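# Cap the marker and leave it on the desk

## Task

Push the cap fully onto the marker until it snaps home, then leave the capped marker resting on the desk, release it and move the hands away. The robot must not tip over or finish leaning; a result that stays in place only because the robot is holding it does not count.

## Robot and tools

ROBOT. A wheeled base with a lifting column carrying two six-joint arms (left and right), each with a two-finger gripper, plus a tilting head. Shoulder height S = 0.90 m + column_m. Folded, the robot is 0.73 m long, 0.62 m wide, S + 0.43 m tall, its front 0.40 m ahead of the column. The base drives straight or turns in place; it cannot strafe.

FRAMES. Base frame: origin on the floor under the column, between the drive wheels; x forward, y left, z up, metres. left_hand and right_hand are reported in this frame: the point where the fingers meet (tips reach 8 mm further). quat_wxyz maps (0,0,1) onto the finger direction; the hand's y axis runs along the opening. Odometry frame is the base frame as it was when the scene began.

execute_actions(actions, cameras). actions is a list holding one action or none (empty = just report state and images). One action may contain:
- base: exactly one key. translate_m is a relative drive in metres, -3 to 3, positive forward. rotate_rad is a relative turn in radians, -3.2 to 3.2, positive counter-clockwise seen from above. Commands needing over 8.667 s are refused.
- joints: a single dictionary, shared by both arms, of absolute targets keyed by name: column_m (0 to 0.8 m), head_tilt_rad (-0.61 to 1.308, positive looks down), left_joint1_rad..left_joint6_rad and right_joint1_rad..right_joint6_rad in radians, left_gripper_m and right_gripper_m (fingertip gap, 0 closed to 0.093 m). Joint ranges: joint1 ±2.879, joint2 0 to 3.141, joint3 0 to 3.019, joint4 -1.692 to 1.57, joint5 ±1.57 (positive swings hand to robot's right), joint6 ±2.094 (roll, positive clockwise seen from behind the hand). Omitted joints keep pushing toward earlier targets.
- speeds: optional caps for this action, translate_m 0.05-0.8 m/s, rotate_rad 0.1-1 rad/s. These do not slow the arms.
cameras: list from cam_head_left, cam_head_right, cam_left_wrist, cam_right_wrist, nav_camera, all; null/omitted = all, [] = none. Unknown keys or out-of-range values refuse the call with no motion.

wait(seconds 0-10) lets time pass and returns state and images. zoom_image(camera, region [x0,y0,x1,y1] pixels, at most 504x504) enlarges part of the latest full picture (images are 672x504). read_manual only gives licence text. finished_scene(scene) ends the scene for good and reports success; do it only after the cap is seated, the marker sits on the desk, and the hands are away.

ARM GEOMETRY. With left joint1 at -1.57 (right at 1.57) and joints 5, 6 at 0, the arm lies in a vertical plane pointing ahead, 0.23 m beside the column. Let a = j2 - 0.35, b = 1.05 + j2 - j3, c = b - j4 (c = 1.57 means fingers straight down). The hand is then about 0.12 + 0.39 sin a + 0.38 cos b + 0.25 cos c m ahead and S + 0.39 cos a - 0.38 sin b - 0.25 sin c m high. Example: j2,j3,j4 = 0.93, 0.78, 0.14 gives 0.60 m ahead, 0.25 m below S. Reality sits up to ~5 cm lower and closer; trust the reported hand positions (accurate to 1-3 cm). Reach is about 1 m from the shoulder. Light objects can be held with fingers as flat as 0.35 rad below horizontal.

GRIPPER. Fingers 7 cm long; outer width 1 cm more than the gap at the tips, 5 cm more at the base. Body behind them 10 x 7 cm; wrist camera sticks out 11 cm on one side. To grasp, command a gap smaller than the object; off_target is then normal. A reported gap staying at least 0.002 m above the target means something is held. Wrist cameras look along the fingers, tilted 0.62 rad toward the hand's +x; closed fingertips end mid-picture. Head cameras look down by about head_tilt_rad.

RESULTS. base_status and joint_status: done (within tolerance; for the base, wheels turned the full amount even if slipping), off_target (rested short, may still push), contact_stop (base stall or column touch; target dropped), time_out, not_followed. 'joint command not followed' with a 'cause:' line means a self-collision check blocked an arm; back each joint moved by that action off by at least 0.05 rad, or move the other arm away. on_its_own lists what the call did not command; 'held at' is a target, not a position. turned_by_wheels vs turned_by_imu differing by over ~4% and 0.05 rad means a collision or slip. base_tilt is in degrees (forward/right positive, ~1 degree bias). motor_effort covers only the wheel motors, percent, with the action's peak in brackets. wheel_motors_off = 1 after about 3 s of hard base pushing; motors cut for 2 s. MOTOR HOT appears from 85 °C; at 100 °C the arm drops its load (OVER-TEMPERATURE FAULT).

CAUTIONS. Small joint changes (under ~0.03 rad, 0.08 for joints 2 and 3) may not move anything. For gentle contact step about 0.05 rad per call from your last target. A blocked arm keeps pressing and can overheat; relieve it by sending its reported joint positions back as targets. The column halts going down when a hand or held object touches something and then refuses to descend until raised 0.2 m. The safety check does not guard the housing, column, grippers or cameras, so arms near the centre line or moving fast can strike each other; never let the arms collide or press hard together. Avoid drops, slams, hard pushes and knocking items off the desk. Below 0.4 m height the housing blocks hands closer than 0.45 m ahead. After a base stall, back off 0.05 m before turning.

Each tool is called by a JSON object that holds its "method" and its "body", one argument or row to a line.

## Session

{"method": "execute_actions", "body": {
  "actions": [
    {"joints":{"head_tilt_rad":0.6}}
  ]
}}

Scene clock: 0.70 s.
base_odometry: x=+0.000 y=+0.000 heading=+0.000 (m, m, rad; odometry frame)
turned_by_wheels: +0.000 (rad since the last result)
turned_by_imu: +0.000 (rad since the last result)
base_tilt: forward=+0.2 right=-0.4 (deg)
base_status: not commanded
joint_positions: column_m=+0.557 head_tilt_rad=+0.618 left_joint1_rad=-1.570 left_joint2_rad=+0.890 left_joint3_rad=+0.429 left_joint4_rad=-0.930 left_joint5_rad=-0.036 left_joint6_rad=+0.033 left_gripper_m=+0.095 right_joint1_rad=+1.580 right_joint2_rad=+0.891 right_joint3_rad=+0.398 right_joint4_rad=-0.982 right_joint5_rad=+0.030 right_joint6_rad=-0.056 right_gripper_m=+0.094
joint_status: all done
wheel_motors_off: 0
motor_effort: left_wheel=+3(3) right_wheel=+0(1) (%)
left_hand: x=+0.1596 y=+0.2308 z=+1.2483 quat_wxyz=(+0.420, -0.022, -0.907, -0.009) (m; base frame)
right_hand: x=+0.1350 y=-0.2287 z=+1.2637 quat_wxyz=(+0.458, +0.036, -0.888, -0.002) (m; base frame)
pictures: cam_head_left, cam_head_right, cam_left_wrist, cam_right_wrist, nav_camera
Images, in order (width x height): cam_head_left 672x504, cam_head_right 672x504, cam_left_wrist 672x504, cam_right_wrist 672x504, nav_camera 672x504.

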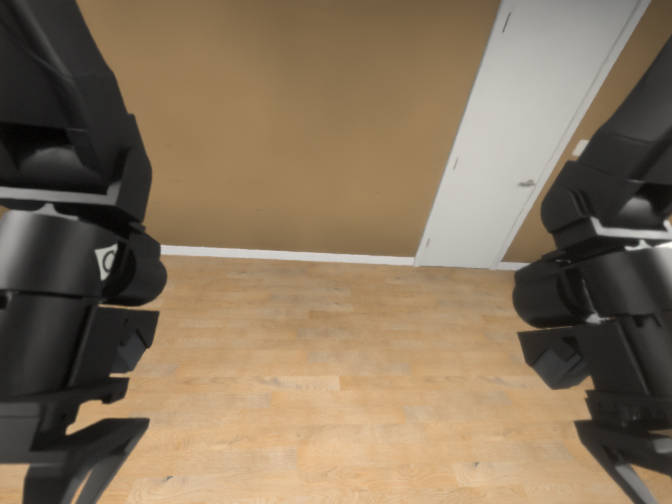

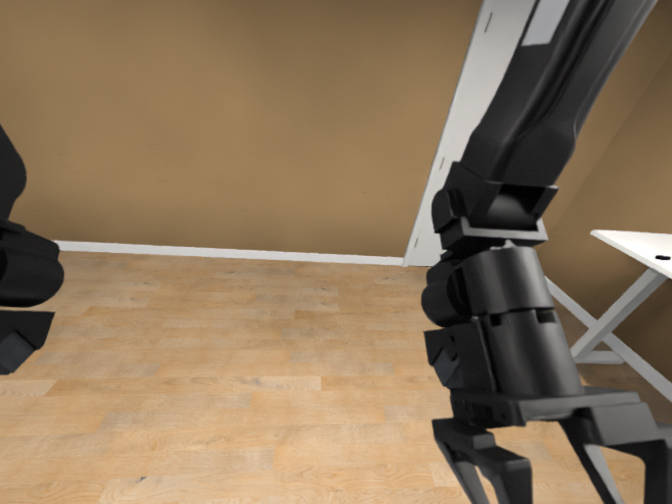

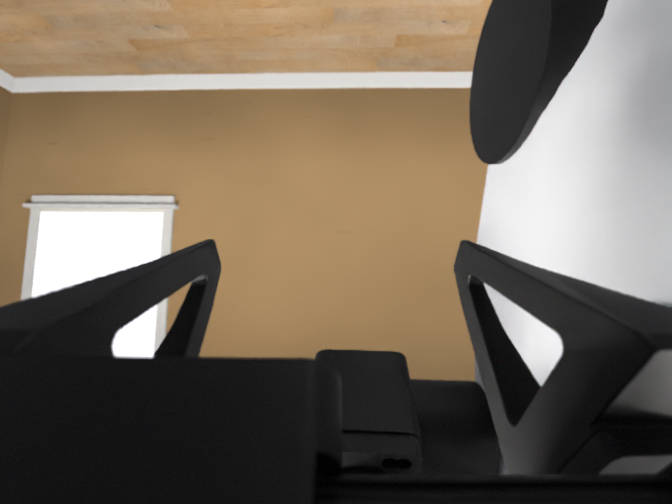

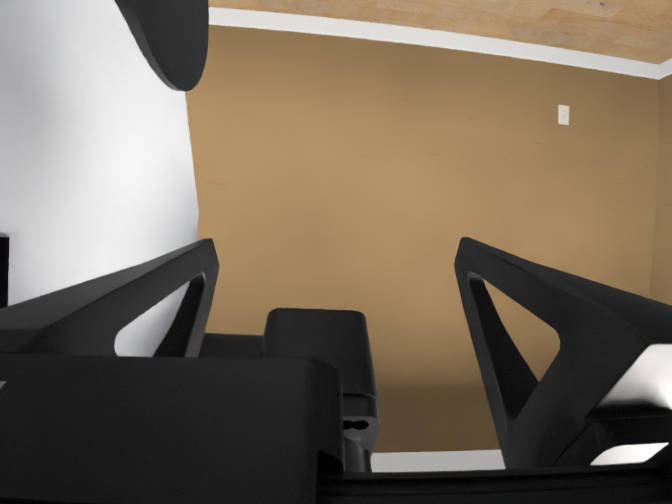

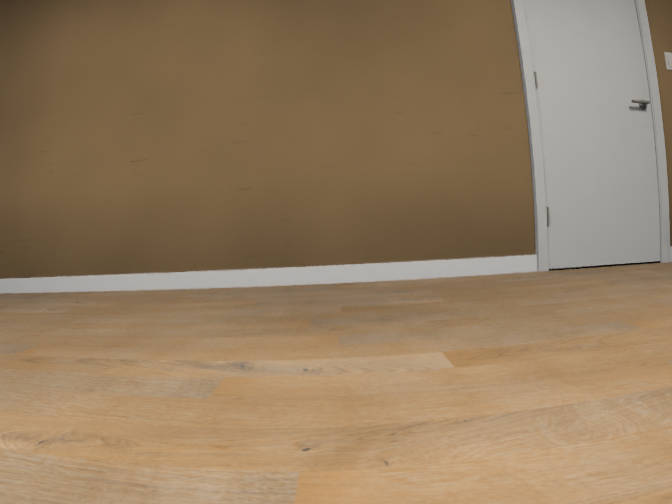

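{"method": "execute_actions", "body": {
  "actions": [
    {"base":{"rotate_rad":-1.0}}
  ],
  "cameras": ["cam_head_left","cam_head_right","nav_camera"]
}}

Scene clock: 3.07 s.
base_odometry: x=+0.000 y=+0.000 heading=-1.000 (m, m, rad; odometry frame)
turned_by_wheels: -1.000 (rad since the last result)
turned_by_imu: -0.988 (rad since the last result)
base_tilt: forward=+0.0 right=-0.5 (deg)
base_status: done
joint_positions: column_m=+0.557 head_tilt_rad=+0.618 left_joint1_rad=-1.570 left_joint2_rad=+0.890 left_joint3_rad=+0.430 left_joint4_rad=-0.930 left_joint5_rad=-0.036 left_joint6_rad=+0.033 left_gripper_m=+0.095 right_joint1_rad=+1.580 right_joint2_rad=+0.891 right_joint3_rad=+0.398 right_joint4_rad=-0.982 right_joint5_rad=+0.030 right_joint6_rad=-0.056 right_gripper_m=+0.094
joint_status: not commanded
wheel_motors_off: 0
motor_effort: left_wheel=+1(34) right_wheel=+0(28) (%)
left_hand: x=+0.1602 y=+0.2308 z=+1.2481 quat_wxyz=(+0.420, -0.022, -0.907, -0.009) (m; base frame)
right_hand: x=+0.1350 y=-0.2287 z=+1.2637 quat_wxyz=(+0.458, +0.036, -0.888, -0.002) (m; base frame)
pictures: cam_head_left, cam_head_right, nav_camera
Images, in order (width x height): cam_head_left 672x504, cam_head_right 672x504, nav_camera 672x504.

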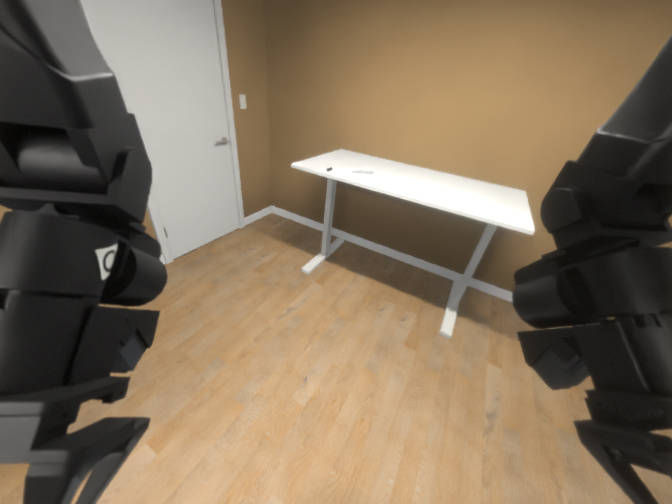

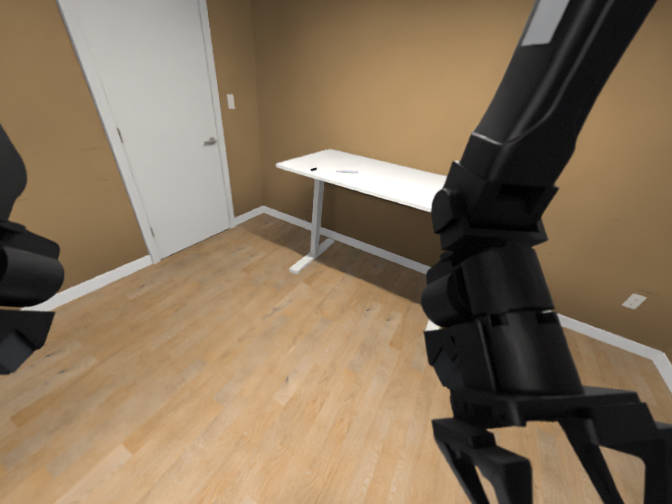

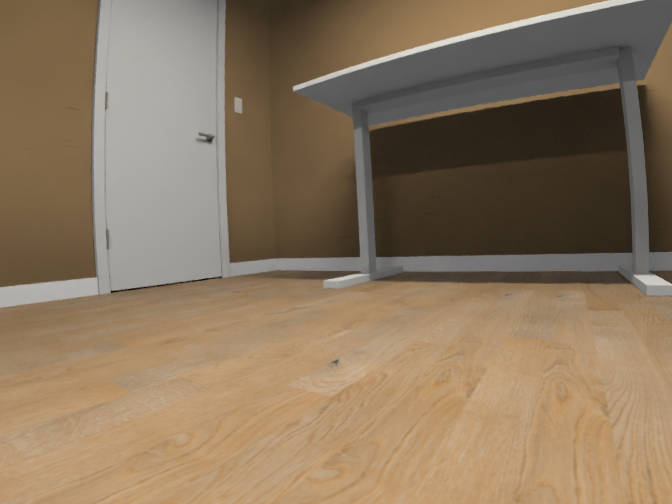

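{"method": "execute_actions", "body": {
  "actions": [
    {"base":{"rotate_rad":0.35}}
  ],
  "cameras": []
}}

{"method": "execute_actions", "body": {
  "actions": [
    {"base":{"translate_m":1.15}}
  ],
  "cameras": []
}}

{"method": "execute_actions", "body": {
  "actions": [
    {"base":{"rotate_rad":-0.92},"joints":{"head_tilt_rad":0.8}}
  ],
  "cameras": ["cam_head_left","cam_head_right","nav_camera"]
}}

Scene clock: 4.87 s.
base_odometry: x=+0.000 y=+0.000 heading=-0.650 (m, m, rad; odometry frame)
turned_by_wheels: +0.350 (rad since the last result)
turned_by_imu: +0.347 (rad since the last result)
base_tilt: forward=+0.1 right=-0.4 (deg)
base_status: done
joint_positions: column_m=+0.557 head_tilt_rad=+0.618 left_joint1_rad=-1.570 left_joint2_rad=+0.890 left_joint3_rad=+0.430 left_joint4_rad=-0.930 left_joint5_rad=-0.036 left_joint6_rad=+0.033 left_gripper_m=+0.095 right_joint1_rad=+1.580 right_joint2_rad=+0.891 right_joint3_rad=+0.398 right_joint4_rad=-0.982 right_joint5_rad=+0.030 right_joint6_rad=-0.056 right_gripper_m=+0.094
joint_status: not commanded
wheel_motors_off: 0
motor_effort: left_wheel=-2(22) right_wheel=+0(22) (%)
left_hand: x=+0.1600 y=+0.2308 z=+1.2481 quat_wxyz=(+0.420, -0.022, -0.907, -0.009) (m; base frame)
right_hand: x=+0.1350 y=-0.2287 z=+1.2637 quat_wxyz=(+0.458, +0.036, -0.888, -0.002) (m; base frame)
pictures: none
No camera images: the call's "cameras" was empty. Leave "cameras" out to get every camera's image.

Scene clock: 8.43 s.
base_odometry: x=+0.915 y=-0.696 heading=-0.650 (m, m, rad; odometry frame)
turned_by_wheels: -0.001 (rad since the last result)
turned_by_imu: -0.001 (rad since the last result)
base_tilt: forward=+0.0 right=-0.4 (deg)
base_status: done
joint_positions: column_m=+0.557 head_tilt_rad=+0.617 left_joint1_rad=-1.570 left_joint2_rad=+0.889 left_joint3_rad=+0.430 left_joint4_rad=-0.930 left_joint5_rad=-0.036 left_joint6_rad=+0.033 left_gripper_m=+0.095 right_joint1_rad=+1.580 right_joint2_rad=+0.891 right_joint3_rad=+0.399 right_joint4_rad=-0.982 right_joint5_rad=+0.030 right_joint6_rad=-0.056 right_gripper_m=+0.094
joint_status: not commanded
wheel_motors_off: 0
motor_effort: left_wheel=-2(37) right_wheel=+2(50) (%)
left_hand: x=+0.1605 y=+0.2308 z=+1.2480 quat_wxyz=(+0.419, -0.022, -0.908, -0.009) (m; base frame)
right_hand: x=+0.1358 y=-0.2287 z=+1.2634 quat_wxyz=(+0.457, +0.036, -0.889, -0.002) (m; base frame)
pictures: none
No camera images: the call's "cameras" was empty. Leave "cameras" out to get every camera's image.

Scene clock: 10.67 s.
base_odometry: x=+0.915 y=-0.696 heading=-1.570 (m, m, rad; odometry frame)
turned_by_wheels: -0.920 (rad since the last result)
turned_by_imu: -0.910 (rad since the last result)
base_tilt: forward=+0.0 right=-0.5 (deg)
base_status: done
joint_positions: column_m=+0.557 head_tilt_rad=+0.802 left_joint1_rad=-1.570 left_joint2_rad=+0.889 left_joint3_rad=+0.429 left_joint4_rad=-0.930 left_joint5_rad=-0.036 left_joint6_rad=+0.033 left_gripper_m=+0.095 right_joint1_rad=+1.580 right_joint2_rad=+0.891 right_joint3_rad=+0.399 right_joint4_rad=-0.982 right_joint5_rad=+0.030 right_joint6_rad=-0.056 right_gripper_m=+0.094
joint_status: all done
wheel_motors_off: 0
motor_effort: left_wheel=+1(29) right_wheel=+0(35) (%)
left_hand: x=+0.1599 y=+0.2308 z=+1.2482 quat_wxyz=(+0.420, -0.022, -0.907, -0.009) (m; base frame)
right_hand: x=+0.1358 y=-0.2287 z=+1.2634 quat_wxyz=(+0.457, +0.036, -0.889, -0.002) (m; base frame)
pictures: cam_head_left, cam_head_right, nav_camera
Images, in order (width x height): cam_head_left 672x504, cam_head_right 672x504, nav_camera 672x504.

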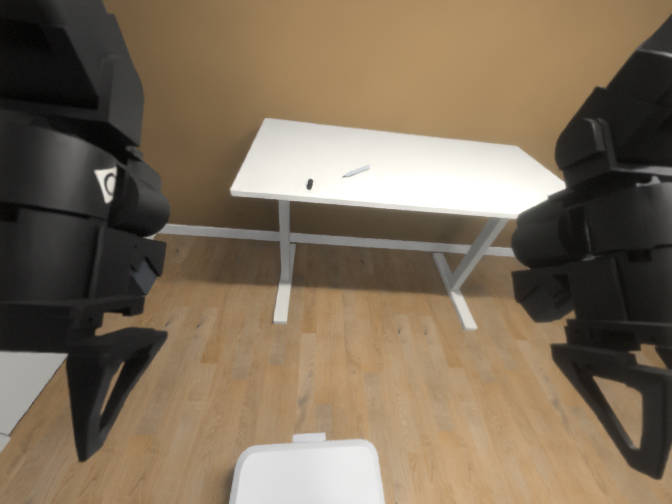

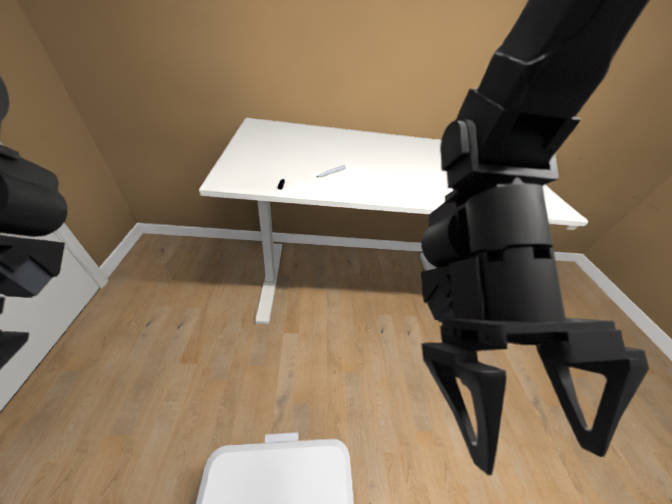

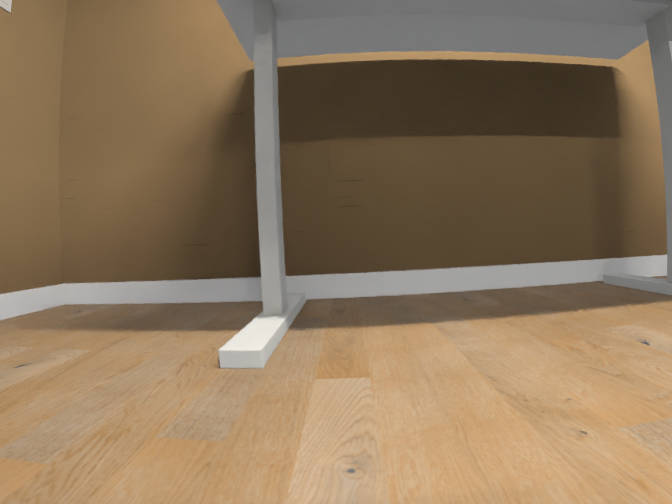

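{"method": "execute_actions", "body": {
  "actions": [
    {"base":{"translate_m":0.42},"joints":{"head_tilt_rad":1.0,"left_joint2_rad":1.32,"left_joint3_rad":1.15,"left_joint4_rad":-0.25,"right_joint2_rad":1.32,"right_joint3_rad":1.15,"right_joint4_rad":-0.25},"speeds":{"translate_m":0.2}}
  ]
}}

Scene clock: 14.20 s.
base_odometry: x=+0.916 y=-1.116 heading=-1.571 (m, m, rad; odometry frame)
turned_by_wheels: -0.001 (rad since the last result)
turned_by_imu: -0.001 (rad since the last result)
base_tilt: forward=+0.1 right=-0.5 (deg)
base_status: done
joint_positions: column_m=+0.557 head_tilt_rad=+1.000 left_joint1_rad=-1.570 left_joint2_rad=+1.316 left_joint3_rad=+1.147 left_joint4_rad=-0.256 left_joint5_rad=-0.036 left_joint6_rad=+0.033 left_gripper_m=+0.095 right_joint1_rad=+1.580 right_joint2_rad=+1.320 right_joint3_rad=+1.152 right_joint4_rad=-0.248 right_joint5_rad=+0.030 right_joint6_rad=-0.056 right_gripper_m=+0.094
joint_status: all done
wheel_motors_off: 0
motor_effort: left_wheel=+0(48) right_wheel=+1(42) (%)
left_hand: x=+0.5982 y=+0.2310 z=+1.0738 quat_wxyz=(-0.049, -0.015, -0.998, -0.019) (m; base frame)
right_hand: x=+0.6012 y=-0.2250 z=+1.0726 quat_wxyz=(-0.053, +0.029, -0.998, +0.012) (m; base frame)
pictures: cam_head_left, cam_head_right, cam_left_wrist, cam_right_wrist, nav_camera
Images, in order (width x height): cam_head_left 672x504, cam_head_right 672x504, cam_left_wrist 672x504, cam_right_wrist 672x504, nav_camera 672x504.

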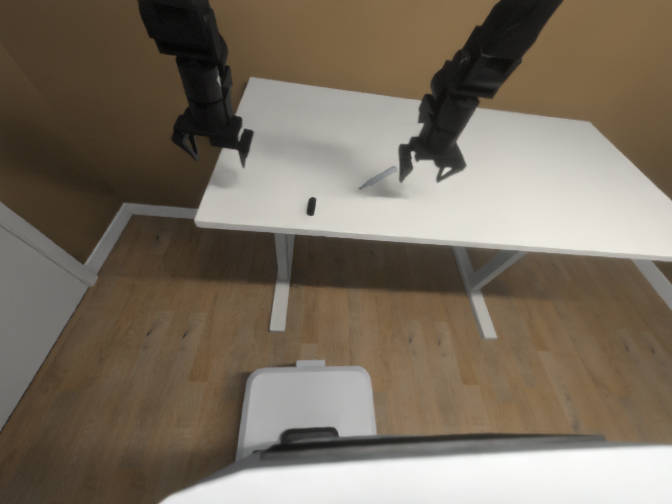

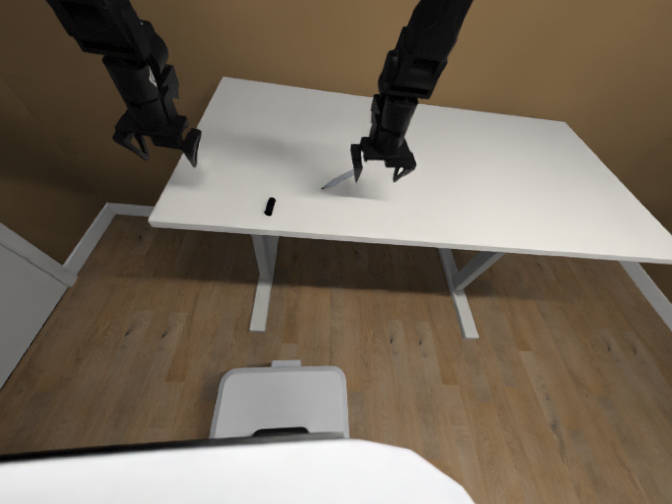

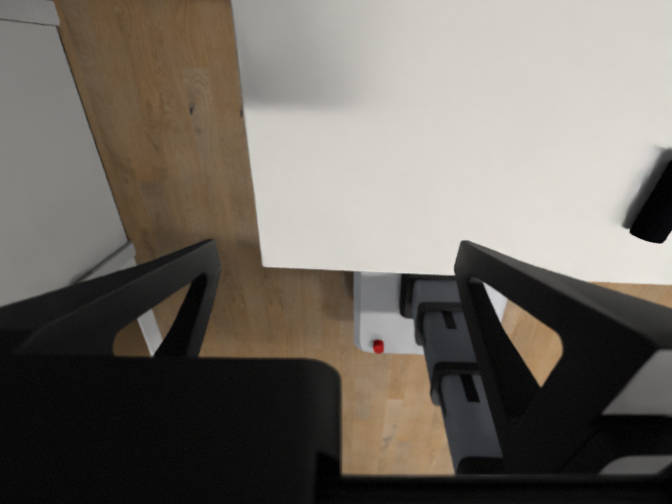

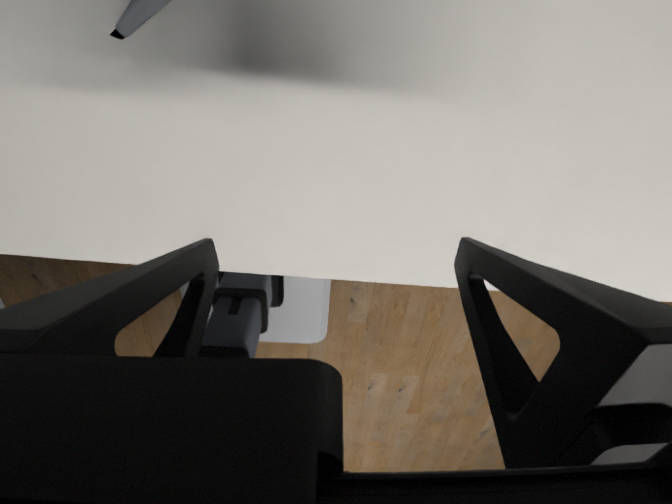

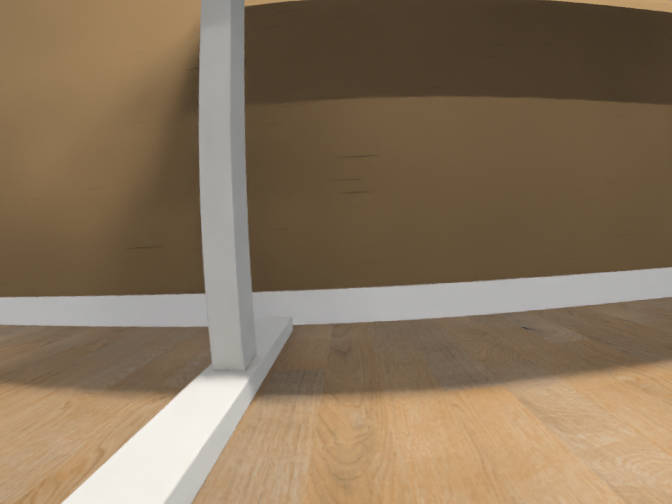

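{"method": "execute_actions", "body": {
  "actions": [
    {"joints":{"left_joint1_rad":-2.05,"left_joint5_rad":-0.4,"left_gripper_m":0.06,"right_gripper_m":0.06}}
  ],
  "cameras": ["cam_head_left","cam_left_wrist"]
}}

Scene clock: 15.83 s.
base_odometry: x=+0.916 y=-1.116 heading=-1.571 (m, m, rad; odometry frame)
turned_by_wheels: +0.000 (rad since the last result)
turned_by_imu: +0.000 (rad since the last result)
base_tilt: forward=+0.0 right=-0.4 (deg)
base_status: not commanded
joint_positions: column_m=+0.557 head_tilt_rad=+1.000 left_joint1_rad=-2.065 left_joint2_rad=+1.316 left_joint3_rad=+1.147 left_joint4_rad=-0.256 left_joint5_rad=-0.397 left_joint6_rad=+0.033 left_gripper_m=+0.060 right_joint1_rad=+1.580 right_joint2_rad=+1.320 right_joint3_rad=+1.152 right_joint4_rad=-0.248 right_joint5_rad=+0.030 right_joint6_rad=-0.056 right_gripper_m=+0.060
joint_status: all done
wheel_motors_off: 0
motor_effort: left_wheel=+0(1) right_wheel=+2(1) (%)
left_hand: x=+0.5778 y=+0.0078 z=+1.1200 quat_wxyz=(-0.069, -0.116, -0.991, +0.021) (m; base frame)
right_hand: x=+0.6012 y=-0.2250 z=+1.0726 quat_wxyz=(-0.053, +0.029, -0.998, +0.012) (m; base frame)
pictures: cam_head_left, cam_left_wrist
Images, in order (width x height): cam_head_left 672x504, cam_left_wrist 672x504.

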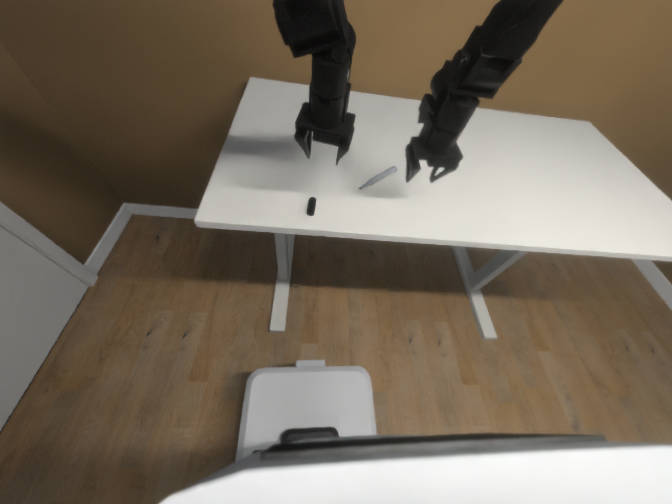

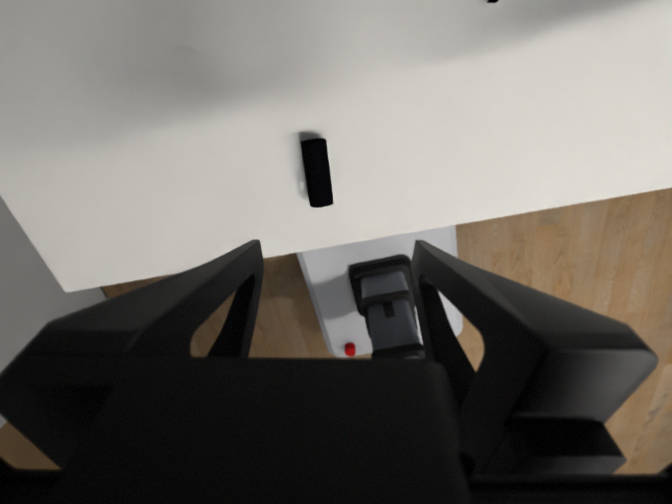

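{"method": "execute_actions", "body": {
  "actions": [
    {"joints":{"column_m":0.46,"left_joint1_rad":-2.04,"right_joint3_rad":1.4}}
  ],
  "cameras": ["cam_head_left","cam_left_wrist"]
}}

{"method": "zoom_image", "body": {
  "camera": "cam_left_wrist",
  "region": [230,60,430,260]
}}

Scene clock: 17.80 s.
base_odometry: x=+0.916 y=-1.116 heading=-1.571 (m, m, rad; odometry frame)
turned_by_wheels: +0.000 (rad since the last result)
turned_by_imu: +0.000 (rad since the last result)
base_tilt: forward=+0.0 right=-0.4 (deg)
base_status: not commanded
joint_positions: column_m=+0.460 head_tilt_rad=+1.000 left_joint1_rad=-2.058 left_joint2_rad=+1.316 left_joint3_rad=+1.147 left_joint4_rad=-0.256 left_joint5_rad=-0.397 left_joint6_rad=+0.033 left_gripper_m=+0.060 right_joint1_rad=+1.580 right_joint2_rad=+1.312 right_joint3_rad=+1.398 right_joint4_rad=-0.249 right_joint5_rad=+0.030 right_joint6_rad=-0.056 right_gripper_m=+0.060
joint_status: all done
wheel_motors_off: 0
motor_effort: left_wheel=+0(2) right_wheel=+2(3) (%)
left_hand: x=+0.5785 y=+0.0116 z=+1.0219 quat_wxyz=(-0.069, -0.115, -0.991, +0.018) (m; base frame)
right_hand: x=+0.7458 y=-0.2248 z=+1.0380 quat_wxyz=(-0.179, +0.026, -0.983, +0.015) (m; base frame)
pictures: cam_head_left, cam_left_wrist
Images, in order (width x height): cam_head_left 672x504, cam_left_wrist 672x504.

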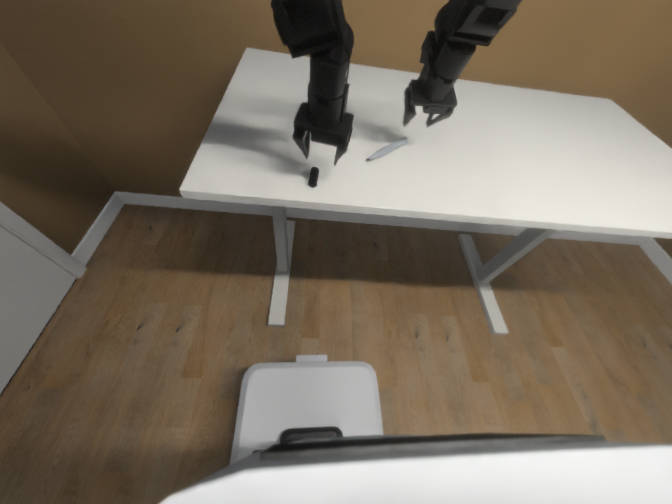

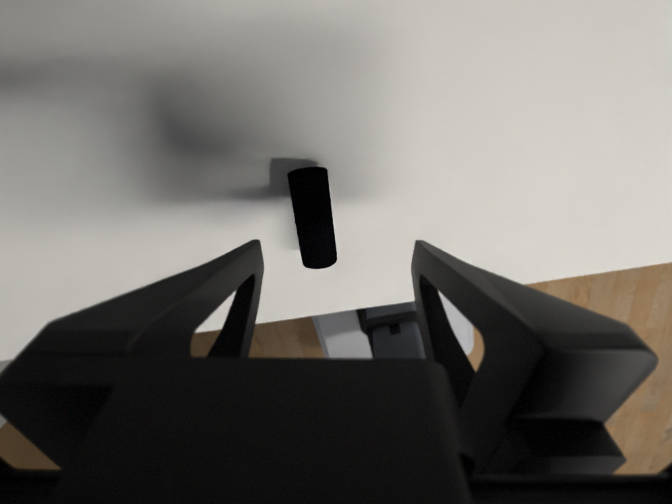

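Region (230, 60, 430, 260) of cam_left_wrist's 672x504 image, scaled by 2.520, with more detail than that image has.

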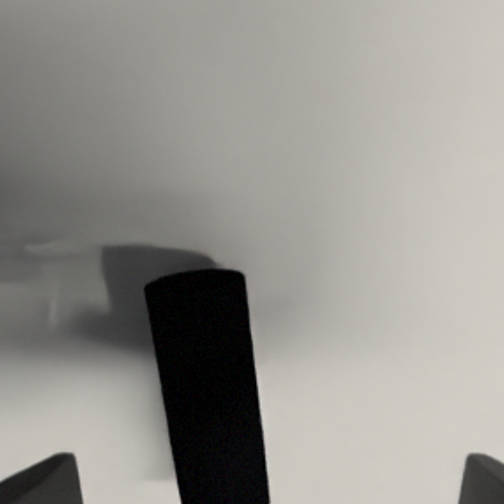

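{"method": "execute_actions", "body": {
  "actions": [
    {"joints":{"column_m":0.415,"left_joint1_rad":-2.0}}
  ],
  "cameras": ["cam_head_left","cam_left_wrist"]
}}

Scene clock: 19.13 s.
base_odometry: x=+0.916 y=-1.116 heading=-1.571 (m, m, rad; odometry frame)
turned_by_wheels: +0.000 (rad since the last result)
turned_by_imu: +0.000 (rad since the last result)
base_tilt: forward=+0.0 right=-0.4 (deg)
base_status: not commanded
joint_positions: column_m=+0.415 head_tilt_rad=+1.000 left_joint1_rad=-2.008 left_joint2_rad=+1.316 left_joint3_rad=+1.147 left_joint4_rad=-0.256 left_joint5_rad=-0.398 left_joint6_rad=+0.033 left_gripper_m=+0.060 right_joint1_rad=+1.580 right_joint2_rad=+1.312 right_joint3_rad=+1.398 right_joint4_rad=-0.249 right_joint5_rad=+0.030 right_joint6_rad=-0.056 right_gripper_m=+0.060
joint_status: all done
wheel_motors_off: 0
motor_effort: left_wheel=-1(2) right_wheel=+2(2) (%)
left_hand: x=+0.5836 y=+0.0393 z=+0.9683 quat_wxyz=(-0.067, -0.104, -0.992, -0.005) (m; base frame)
right_hand: x=+0.7458 y=-0.2248 z=+0.9930 quat_wxyz=(-0.179, +0.026, -0.983, +0.015) (m; base frame)
pictures: cam_head_left, cam_left_wrist
Images, in order (width x height): cam_head_left 672x504, cam_left_wrist 672x504.

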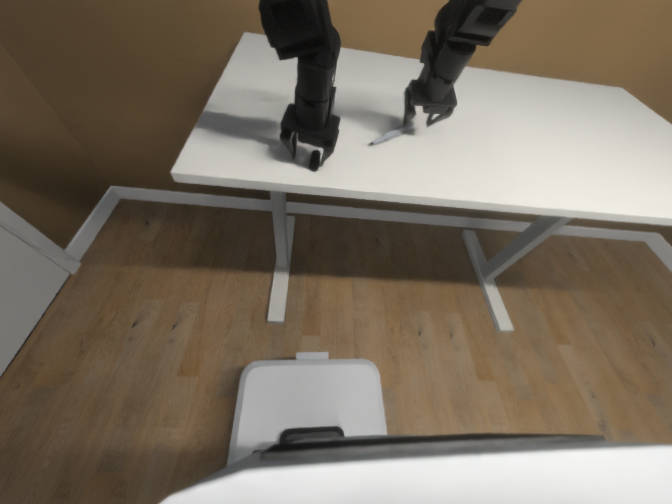

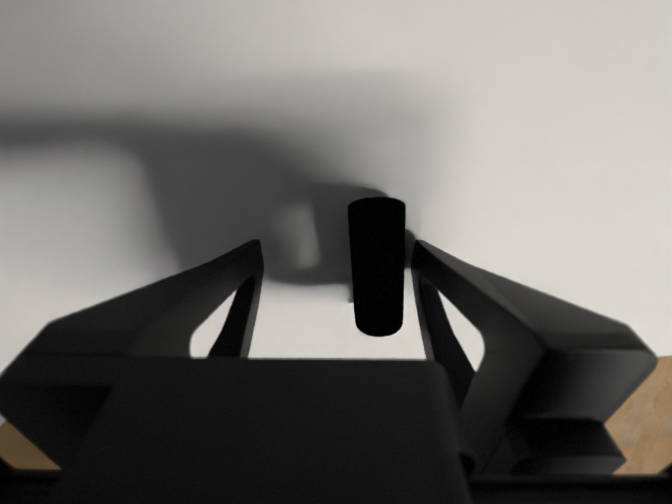

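{"method": "execute_actions", "body": {
  "actions": [
    {"joints":{"column_m":0.4,"left_joint1_rad":-2.045}}
  ],
  "cameras": ["cam_head_left","cam_left_wrist"]
}}

Scene clock: 19.97 s.
base_odometry: x=+0.916 y=-1.116 heading=-1.571 (m, m, rad; odometry frame)
turned_by_wheels: +0.000 (rad since the last result)
turned_by_imu: +0.000 (rad since the last result)
base_tilt: forward=+0.2 right=-0.4 (deg)
base_status: not commanded
joint_positions: column_m=+0.400 head_tilt_rad=+1.000 left_joint1_rad=-2.040 left_joint2_rad=+1.299 left_joint3_rad=+1.147 left_joint4_rad=-0.256 left_joint5_rad=-0.399 left_joint6_rad=+0.033 left_gripper_m=+0.060 right_joint1_rad=+1.580 right_joint2_rad=+1.312 right_joint3_rad=+1.398 right_joint4_rad=-0.249 right_joint5_rad=+0.030 right_joint6_rad=-0.056 right_gripper_m=+0.060
joint_status: all done
wheel_motors_off: 0
motor_effort: left_wheel=+0(3) right_wheel=+2(2) (%)
left_hand: x=+0.5869 y=+0.0235 z=+0.9663 quat_wxyz=(-0.076, -0.108, -0.991, +0.010) (m; base frame)
right_hand: x=+0.7456 y=-0.2248 z=+0.9775 quat_wxyz=(-0.179, +0.026, -0.983, +0.015) (m; base frame)
pictures: cam_head_left, cam_left_wrist
Images, in order (width x height): cam_head_left 672x504, cam_left_wrist 672x504.

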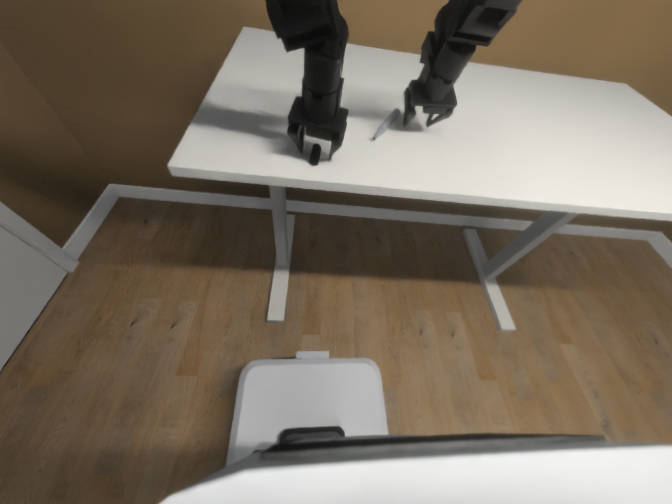

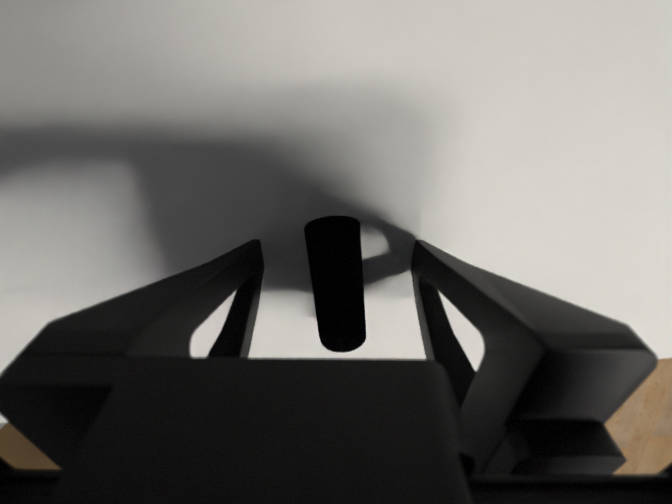

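{"method": "execute_actions", "body": {
  "actions": [
    {"joints":{"column_m":0.41,"right_joint3_rad":1.6}}
  ],
  "cameras": []
}}

{"method": "execute_actions", "body": {
  "actions": [
    {"base":{"translate_m":-0.025}}
  ],
  "cameras": []
}}

{"method": "execute_actions", "body": {
  "actions": [
    {"joints":{"left_gripper_m":0.01}}
  ]
}}

Scene clock: 21.07 s.
base_odometry: x=+0.916 y=-1.116 heading=-1.571 (m, m, rad; odometry frame)
turned_by_wheels: +0.000 (rad since the last result)
turned_by_imu: +0.000 (rad since the last result)
base_tilt: forward=+0.1 right=-0.4 (deg)
base_status: not commanded
joint_positions: column_m=+0.410 head_tilt_rad=+1.000 left_joint1_rad=-2.040 left_joint2_rad=+1.309 left_joint3_rad=+1.147 left_joint4_rad=-0.256 left_joint5_rad=-0.399 left_joint6_rad=+0.033 left_gripper_m=+0.060 right_joint1_rad=+1.580 right_joint2_rad=+1.312 right_joint3_rad=+1.583 right_joint4_rad=-0.251 right_joint5_rad=+0.030 right_joint6_rad=-0.056 right_gripper_m=+0.060
joint_status: all done
wheel_motors_off: 0
motor_effort: left_wheel=-2(2) right_wheel=+2(3) (%)
left_hand: x=+0.5833 y=+0.0226 z=+0.9719 quat_wxyz=(-0.072, -0.109, -0.991, +0.009) (m; base frame)
right_hand: x=+0.8403 y=-0.2249 z=+1.0530 quat_wxyz=(-0.268, +0.024, -0.963, +0.017) (m; base frame)
pictures: none
No camera images: the call's "cameras" was empty. Leave "cameras" out to get every camera's image.

Scene clock: 22.13 s.
base_odometry: x=+0.916 y=-1.091 heading=-1.571 (m, m, rad; odometry frame)
turned_by_wheels: +0.000 (rad since the last result)
turned_by_imu: +0.000 (rad since the last result)
base_tilt: forward=+0.1 right=-0.5 (deg)
base_status: done
joint_positions: column_m=+0.410 head_tilt_rad=+1.001 left_joint1_rad=-2.040 left_joint2_rad=+1.312 left_joint3_rad=+1.141 left_joint4_rad=-0.256 left_joint5_rad=-0.399 left_joint6_rad=+0.033 left_gripper_m=+0.060 right_joint1_rad=+1.580 right_joint2_rad=+1.312 right_joint3_rad=+1.583 right_joint4_rad=-0.251 right_joint5_rad=+0.030 right_joint6_rad=-0.056 right_gripper_m=+0.060
joint_status: not commanded
wheel_motors_off: 0
motor_effort: left_wheel=+0(31) right_wheel=+0(31) (%)
left_hand: x=+0.5784 y=+0.0226 z=+0.9693 quat_wxyz=(-0.067, -0.111, -0.991, +0.009) (m; base frame)
right_hand: x=+0.8403 y=-0.2249 z=+1.0530 quat_wxyz=(-0.268, +0.024, -0.963, +0.017) (m; base frame)
pictures: none
No camera images: the call's "cameras" was empty. Leave "cameras" out to get every camera's image.

Scene clock: 22.73 s.
base_odometry: x=+0.916 y=-1.091 heading=-1.571 (m, m, rad; odometry frame)
turned_by_wheels: +0.000 (rad since the last result)
turned_by_imu: +0.000 (rad since the last result)
base_tilt: forward=+0.1 right=-0.5 (deg)
base_status: not commanded
joint_positions: column_m=+0.410 head_tilt_rad=+1.001 left_joint1_rad=-2.040 left_joint2_rad=+1.312 left_joint3_rad=+1.141 left_joint4_rad=-0.256 left_joint5_rad=-0.399 left_joint6_rad=+0.033 left_gripper_m=+0.018 right_joint1_rad=+1.580 right_joint2_rad=+1.312 right_joint3_rad=+1.583 right_joint4_rad=-0.251 right_joint5_rad=+0.030 right_joint6_rad=-0.056 right_gripper_m=+0.060
joint_status: left_gripper_m off_target (ended at +0.018, target +0.010)
wheel_motors_off: 0
motor_effort: left_wheel=-1(0) right_wheel=+0(0) (%)
left_hand: x=+0.5784 y=+0.0226 z=+0.9693 quat_wxyz=(-0.067, -0.111, -0.991, +0.009) (m; base frame)
right_hand: x=+0.8403 y=-0.2249 z=+1.0530 quat_wxyz=(-0.268, +0.024, -0.963, +0.017) (m; base frame)
pictures: cam_head_left, cam_head_right, cam_left_wrist, cam_right_wrist, nav_camera
Images, in order (width x height): cam_head_left 672x504, cam_head_right 672x504, cam_left_wrist 672x504, cam_right_wrist 672x504, nav_camera 672x504.

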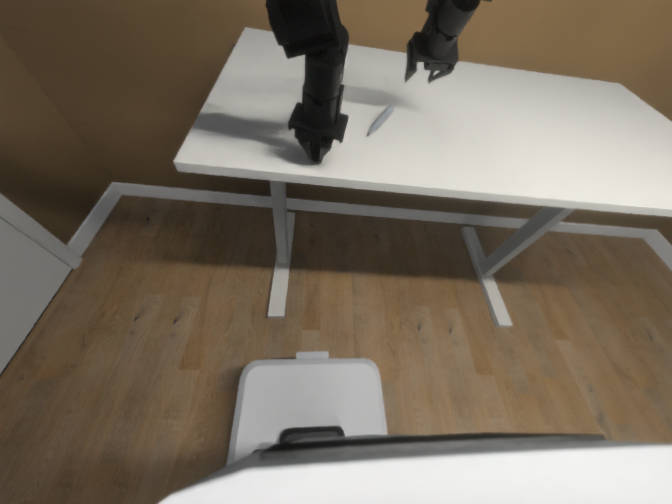

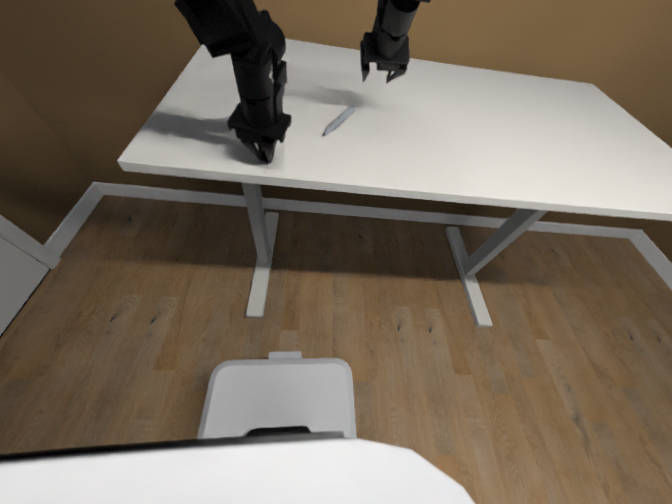

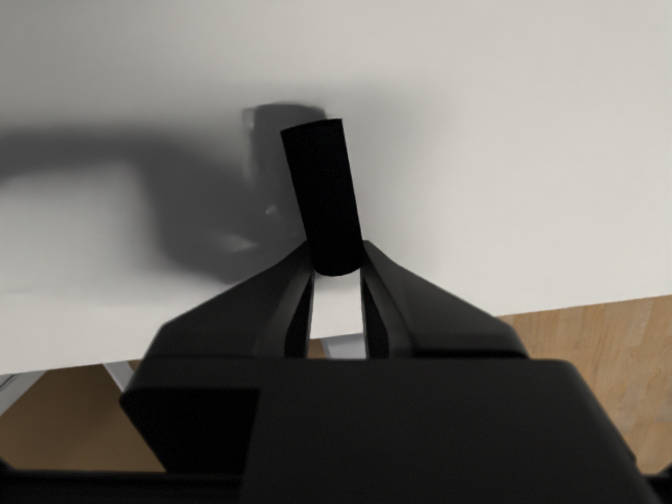

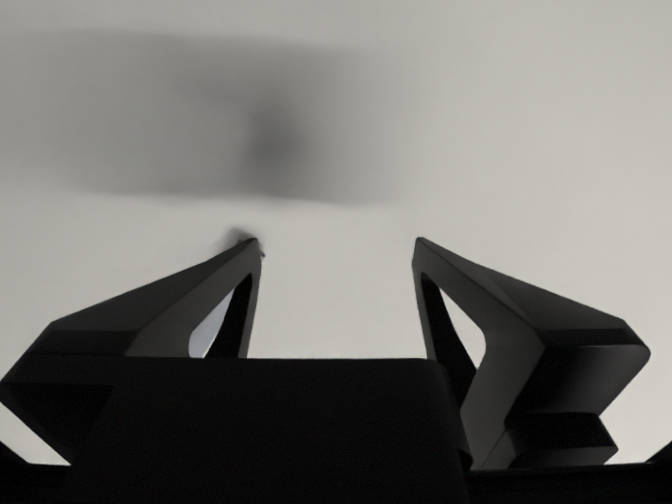

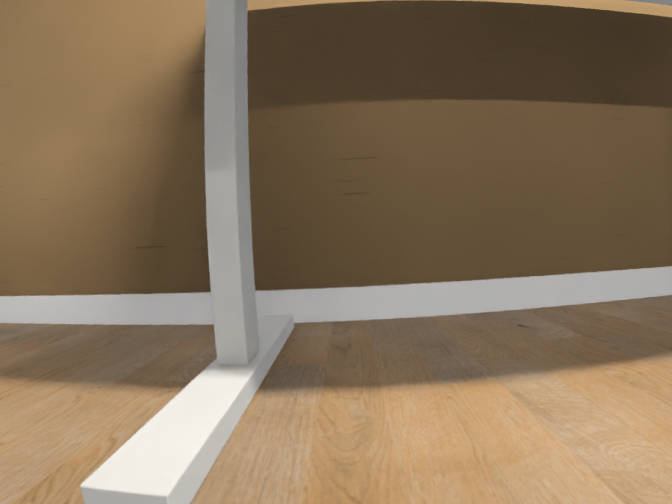

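{"method": "execute_actions", "body": {
  "actions": [
    {"joints":{"left_gripper_m":0.04}}
  ],
  "cameras": []
}}

{"method": "execute_actions", "body": {
  "actions": [
    {"base":{"translate_m":0.018}}
  ],
  "cameras": []
}}

{"method": "execute_actions", "body": {
  "actions": [
    {"joints":{"left_gripper_m":0.008}}
  ],
  "cameras": ["cam_left_wrist"]
}}

{"method": "execute_actions", "body": {
  "actions": [
    {"joints":{"column_m":0.47}}
  ],
  "cameras": ["cam_left_wrist","cam_head_left"]
}}

Scene clock: 23.37 s.
base_odometry: x=+0.916 y=-1.091 heading=-1.571 (m, m, rad; odometry frame)
turned_by_wheels: +0.000 (rad since the last result)
turned_by_imu: +0.000 (rad since the last result)
base_tilt: forward=+0.0 right=-0.4 (deg)
base_status: not commanded
joint_positions: column_m=+0.410 head_tilt_rad=+1.001 left_joint1_rad=-2.040 left_joint2_rad=+1.312 left_joint3_rad=+1.141 left_joint4_rad=-0.256 left_joint5_rad=-0.399 left_joint6_rad=+0.033 left_gripper_m=+0.040 right_joint1_rad=+1.580 right_joint2_rad=+1.312 right_joint3_rad=+1.583 right_joint4_rad=-0.251 right_joint5_rad=+0.030 right_joint6_rad=-0.056 right_gripper_m=+0.060
joint_status: all done
wheel_motors_off: 0
motor_effort: left_wheel=-1(0) right_wheel=+0(0) (%)
left_hand: x=+0.5784 y=+0.0226 z=+0.9693 quat_wxyz=(-0.067, -0.111, -0.991, +0.009) (m; base frame)
right_hand: x=+0.8403 y=-0.2249 z=+1.0530 quat_wxyz=(-0.268, +0.024, -0.963, +0.017) (m; base frame)
pictures: none
No camera images: the call's "cameras" was empty. Leave "cameras" out to get every camera's image.

Scene clock: 24.57 s.
base_odometry: x=+0.916 y=-1.109 heading=-1.571 (m, m, rad; odometry frame)
turned_by_wheels: +0.000 (rad since the last result)
turned_by_imu: +0.000 (rad since the last result)
base_tilt: forward=+0.1 right=-0.5 (deg)
base_status: done
joint_positions: column_m=+0.410 head_tilt_rad=+1.001 left_joint1_rad=-2.040 left_joint2_rad=+1.313 left_joint3_rad=+1.142 left_joint4_rad=-0.256 left_joint5_rad=-0.399 left_joint6_rad=+0.033 left_gripper_m=+0.040 right_joint1_rad=+1.580 right_joint2_rad=+1.312 right_joint3_rad=+1.583 right_joint4_rad=-0.251 right_joint5_rad=+0.030 right_joint6_rad=-0.056 right_gripper_m=+0.060
joint_status: not commanded
wheel_motors_off: 0
motor_effort: left_wheel=-1(32) right_wheel=+0(32) (%)
left_hand: x=+0.5786 y=+0.0224 z=+0.9689 quat_wxyz=(-0.067, -0.111, -0.991, +0.009) (m; base frame)
right_hand: x=+0.8403 y=-0.2249 z=+1.0530 quat_wxyz=(-0.268, +0.024, -0.963, +0.017) (m; base frame)
pictures: none
No camera images: the call's "cameras" was empty. Leave "cameras" out to get every camera's image.

Scene clock: 25.10 s.
base_odometry: x=+0.916 y=-1.109 heading=-1.571 (m, m, rad; odometry frame)
turned_by_wheels: +0.000 (rad since the last result)
turned_by_imu: +0.000 (rad since the last result)
base_tilt: forward=+0.1 right=-0.4 (deg)
base_status: not commanded
joint_positions: column_m=+0.410 head_tilt_rad=+1.001 left_joint1_rad=-2.040 left_joint2_rad=+1.313 left_joint3_rad=+1.142 left_joint4_rad=-0.256 left_joint5_rad=-0.399 left_joint6_rad=+0.033 left_gripper_m=+0.019 right_joint1_rad=+1.580 right_joint2_rad=+1.312 right_joint3_rad=+1.583 right_joint4_rad=-0.251 right_joint5_rad=+0.030 right_joint6_rad=-0.056 right_gripper_m=+0.060
joint_status: left_gripper_m off_target (ended at +0.019, target +0.008)
wheel_motors_off: 0
motor_effort: left_wheel=+0(0) right_wheel=+0(0) (%)
left_hand: x=+0.5786 y=+0.0224 z=+0.9689 quat_wxyz=(-0.067, -0.111, -0.991, +0.009) (m; base frame)
right_hand: x=+0.8403 y=-0.2249 z=+1.0530 quat_wxyz=(-0.268, +0.024, -0.963, +0.017) (m; base frame)
pictures: cam_left_wrist
Images, in order (width x height): cam_left_wrist 672x504.

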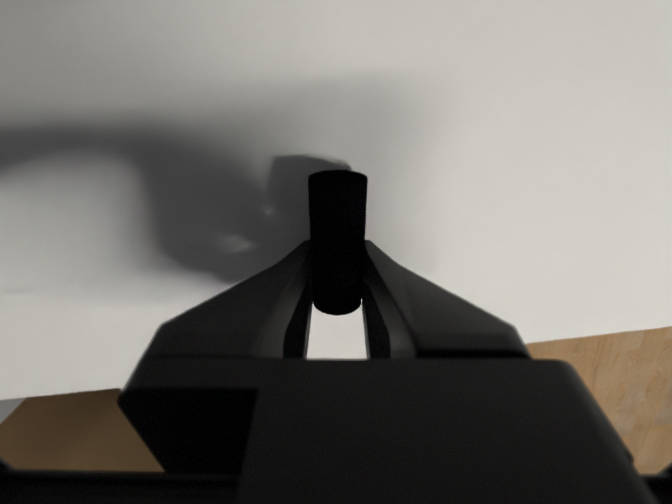

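Scene clock: 26.47 s.
base_odometry: x=+0.916 y=-1.109 heading=-1.571 (m, m, rad; odometry frame)
turned_by_wheels: +0.000 (rad since the last result)
turned_by_imu: +0.000 (rad since the last result)
base_tilt: forward=+0.1 right=-0.5 (deg)
base_status: not commanded
joint_positions: column_m=+0.470 head_tilt_rad=+1.001 left_joint1_rad=-2.040 left_joint2_rad=+1.314 left_joint3_rad=+1.142 left_joint4_rad=-0.256 left_joint5_rad=-0.399 left_joint6_rad=+0.033 left_gripper_m=+0.019 right_joint1_rad=+1.580 right_joint2_rad=+1.312 right_joint3_rad=+1.583 right_joint4_rad=-0.251 right_joint5_rad=+0.030 right_joint6_rad=-0.056 right_gripper_m=+0.060
joint_status: all done
wheel_motors_off: 0
motor_effort: left_wheel=+0(0) right_wheel=+0(0) (%)
left_hand: x=+0.5785 y=+0.0224 z=+1.0287 quat_wxyz=(-0.067, -0.111, -0.991, +0.009) (m; base frame)
right_hand: x=+0.8403 y=-0.2249 z=+1.1130 quat_wxyz=(-0.268, +0.024, -0.963, +0.017) (m; base frame)
pictures: cam_head_left, cam_left_wrist
Images, in order (width x height): cam_head_left 672x504, cam_left_wrist 672x504.

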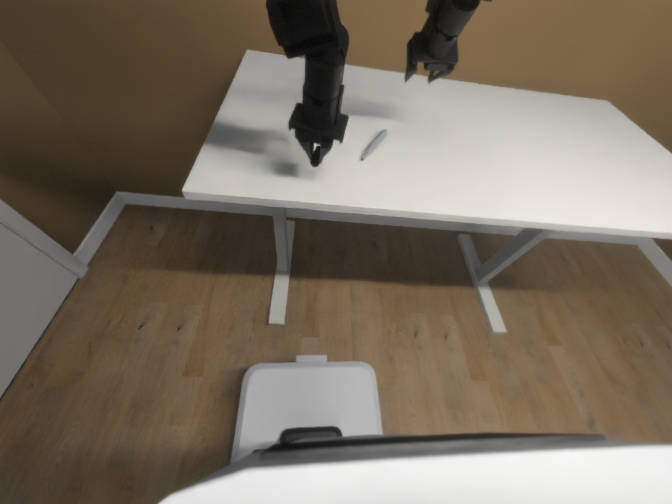

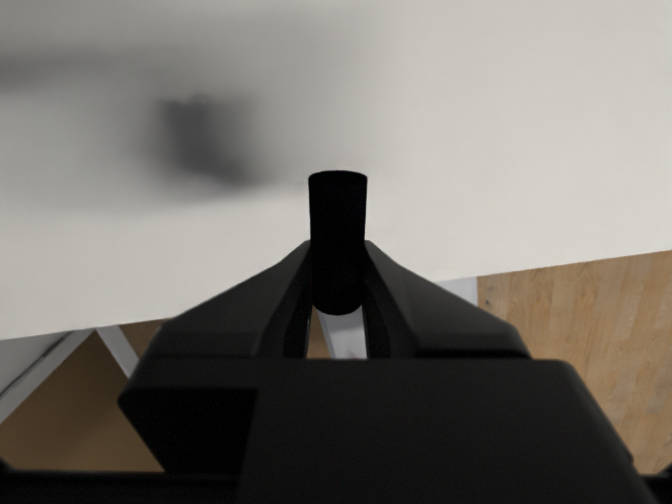

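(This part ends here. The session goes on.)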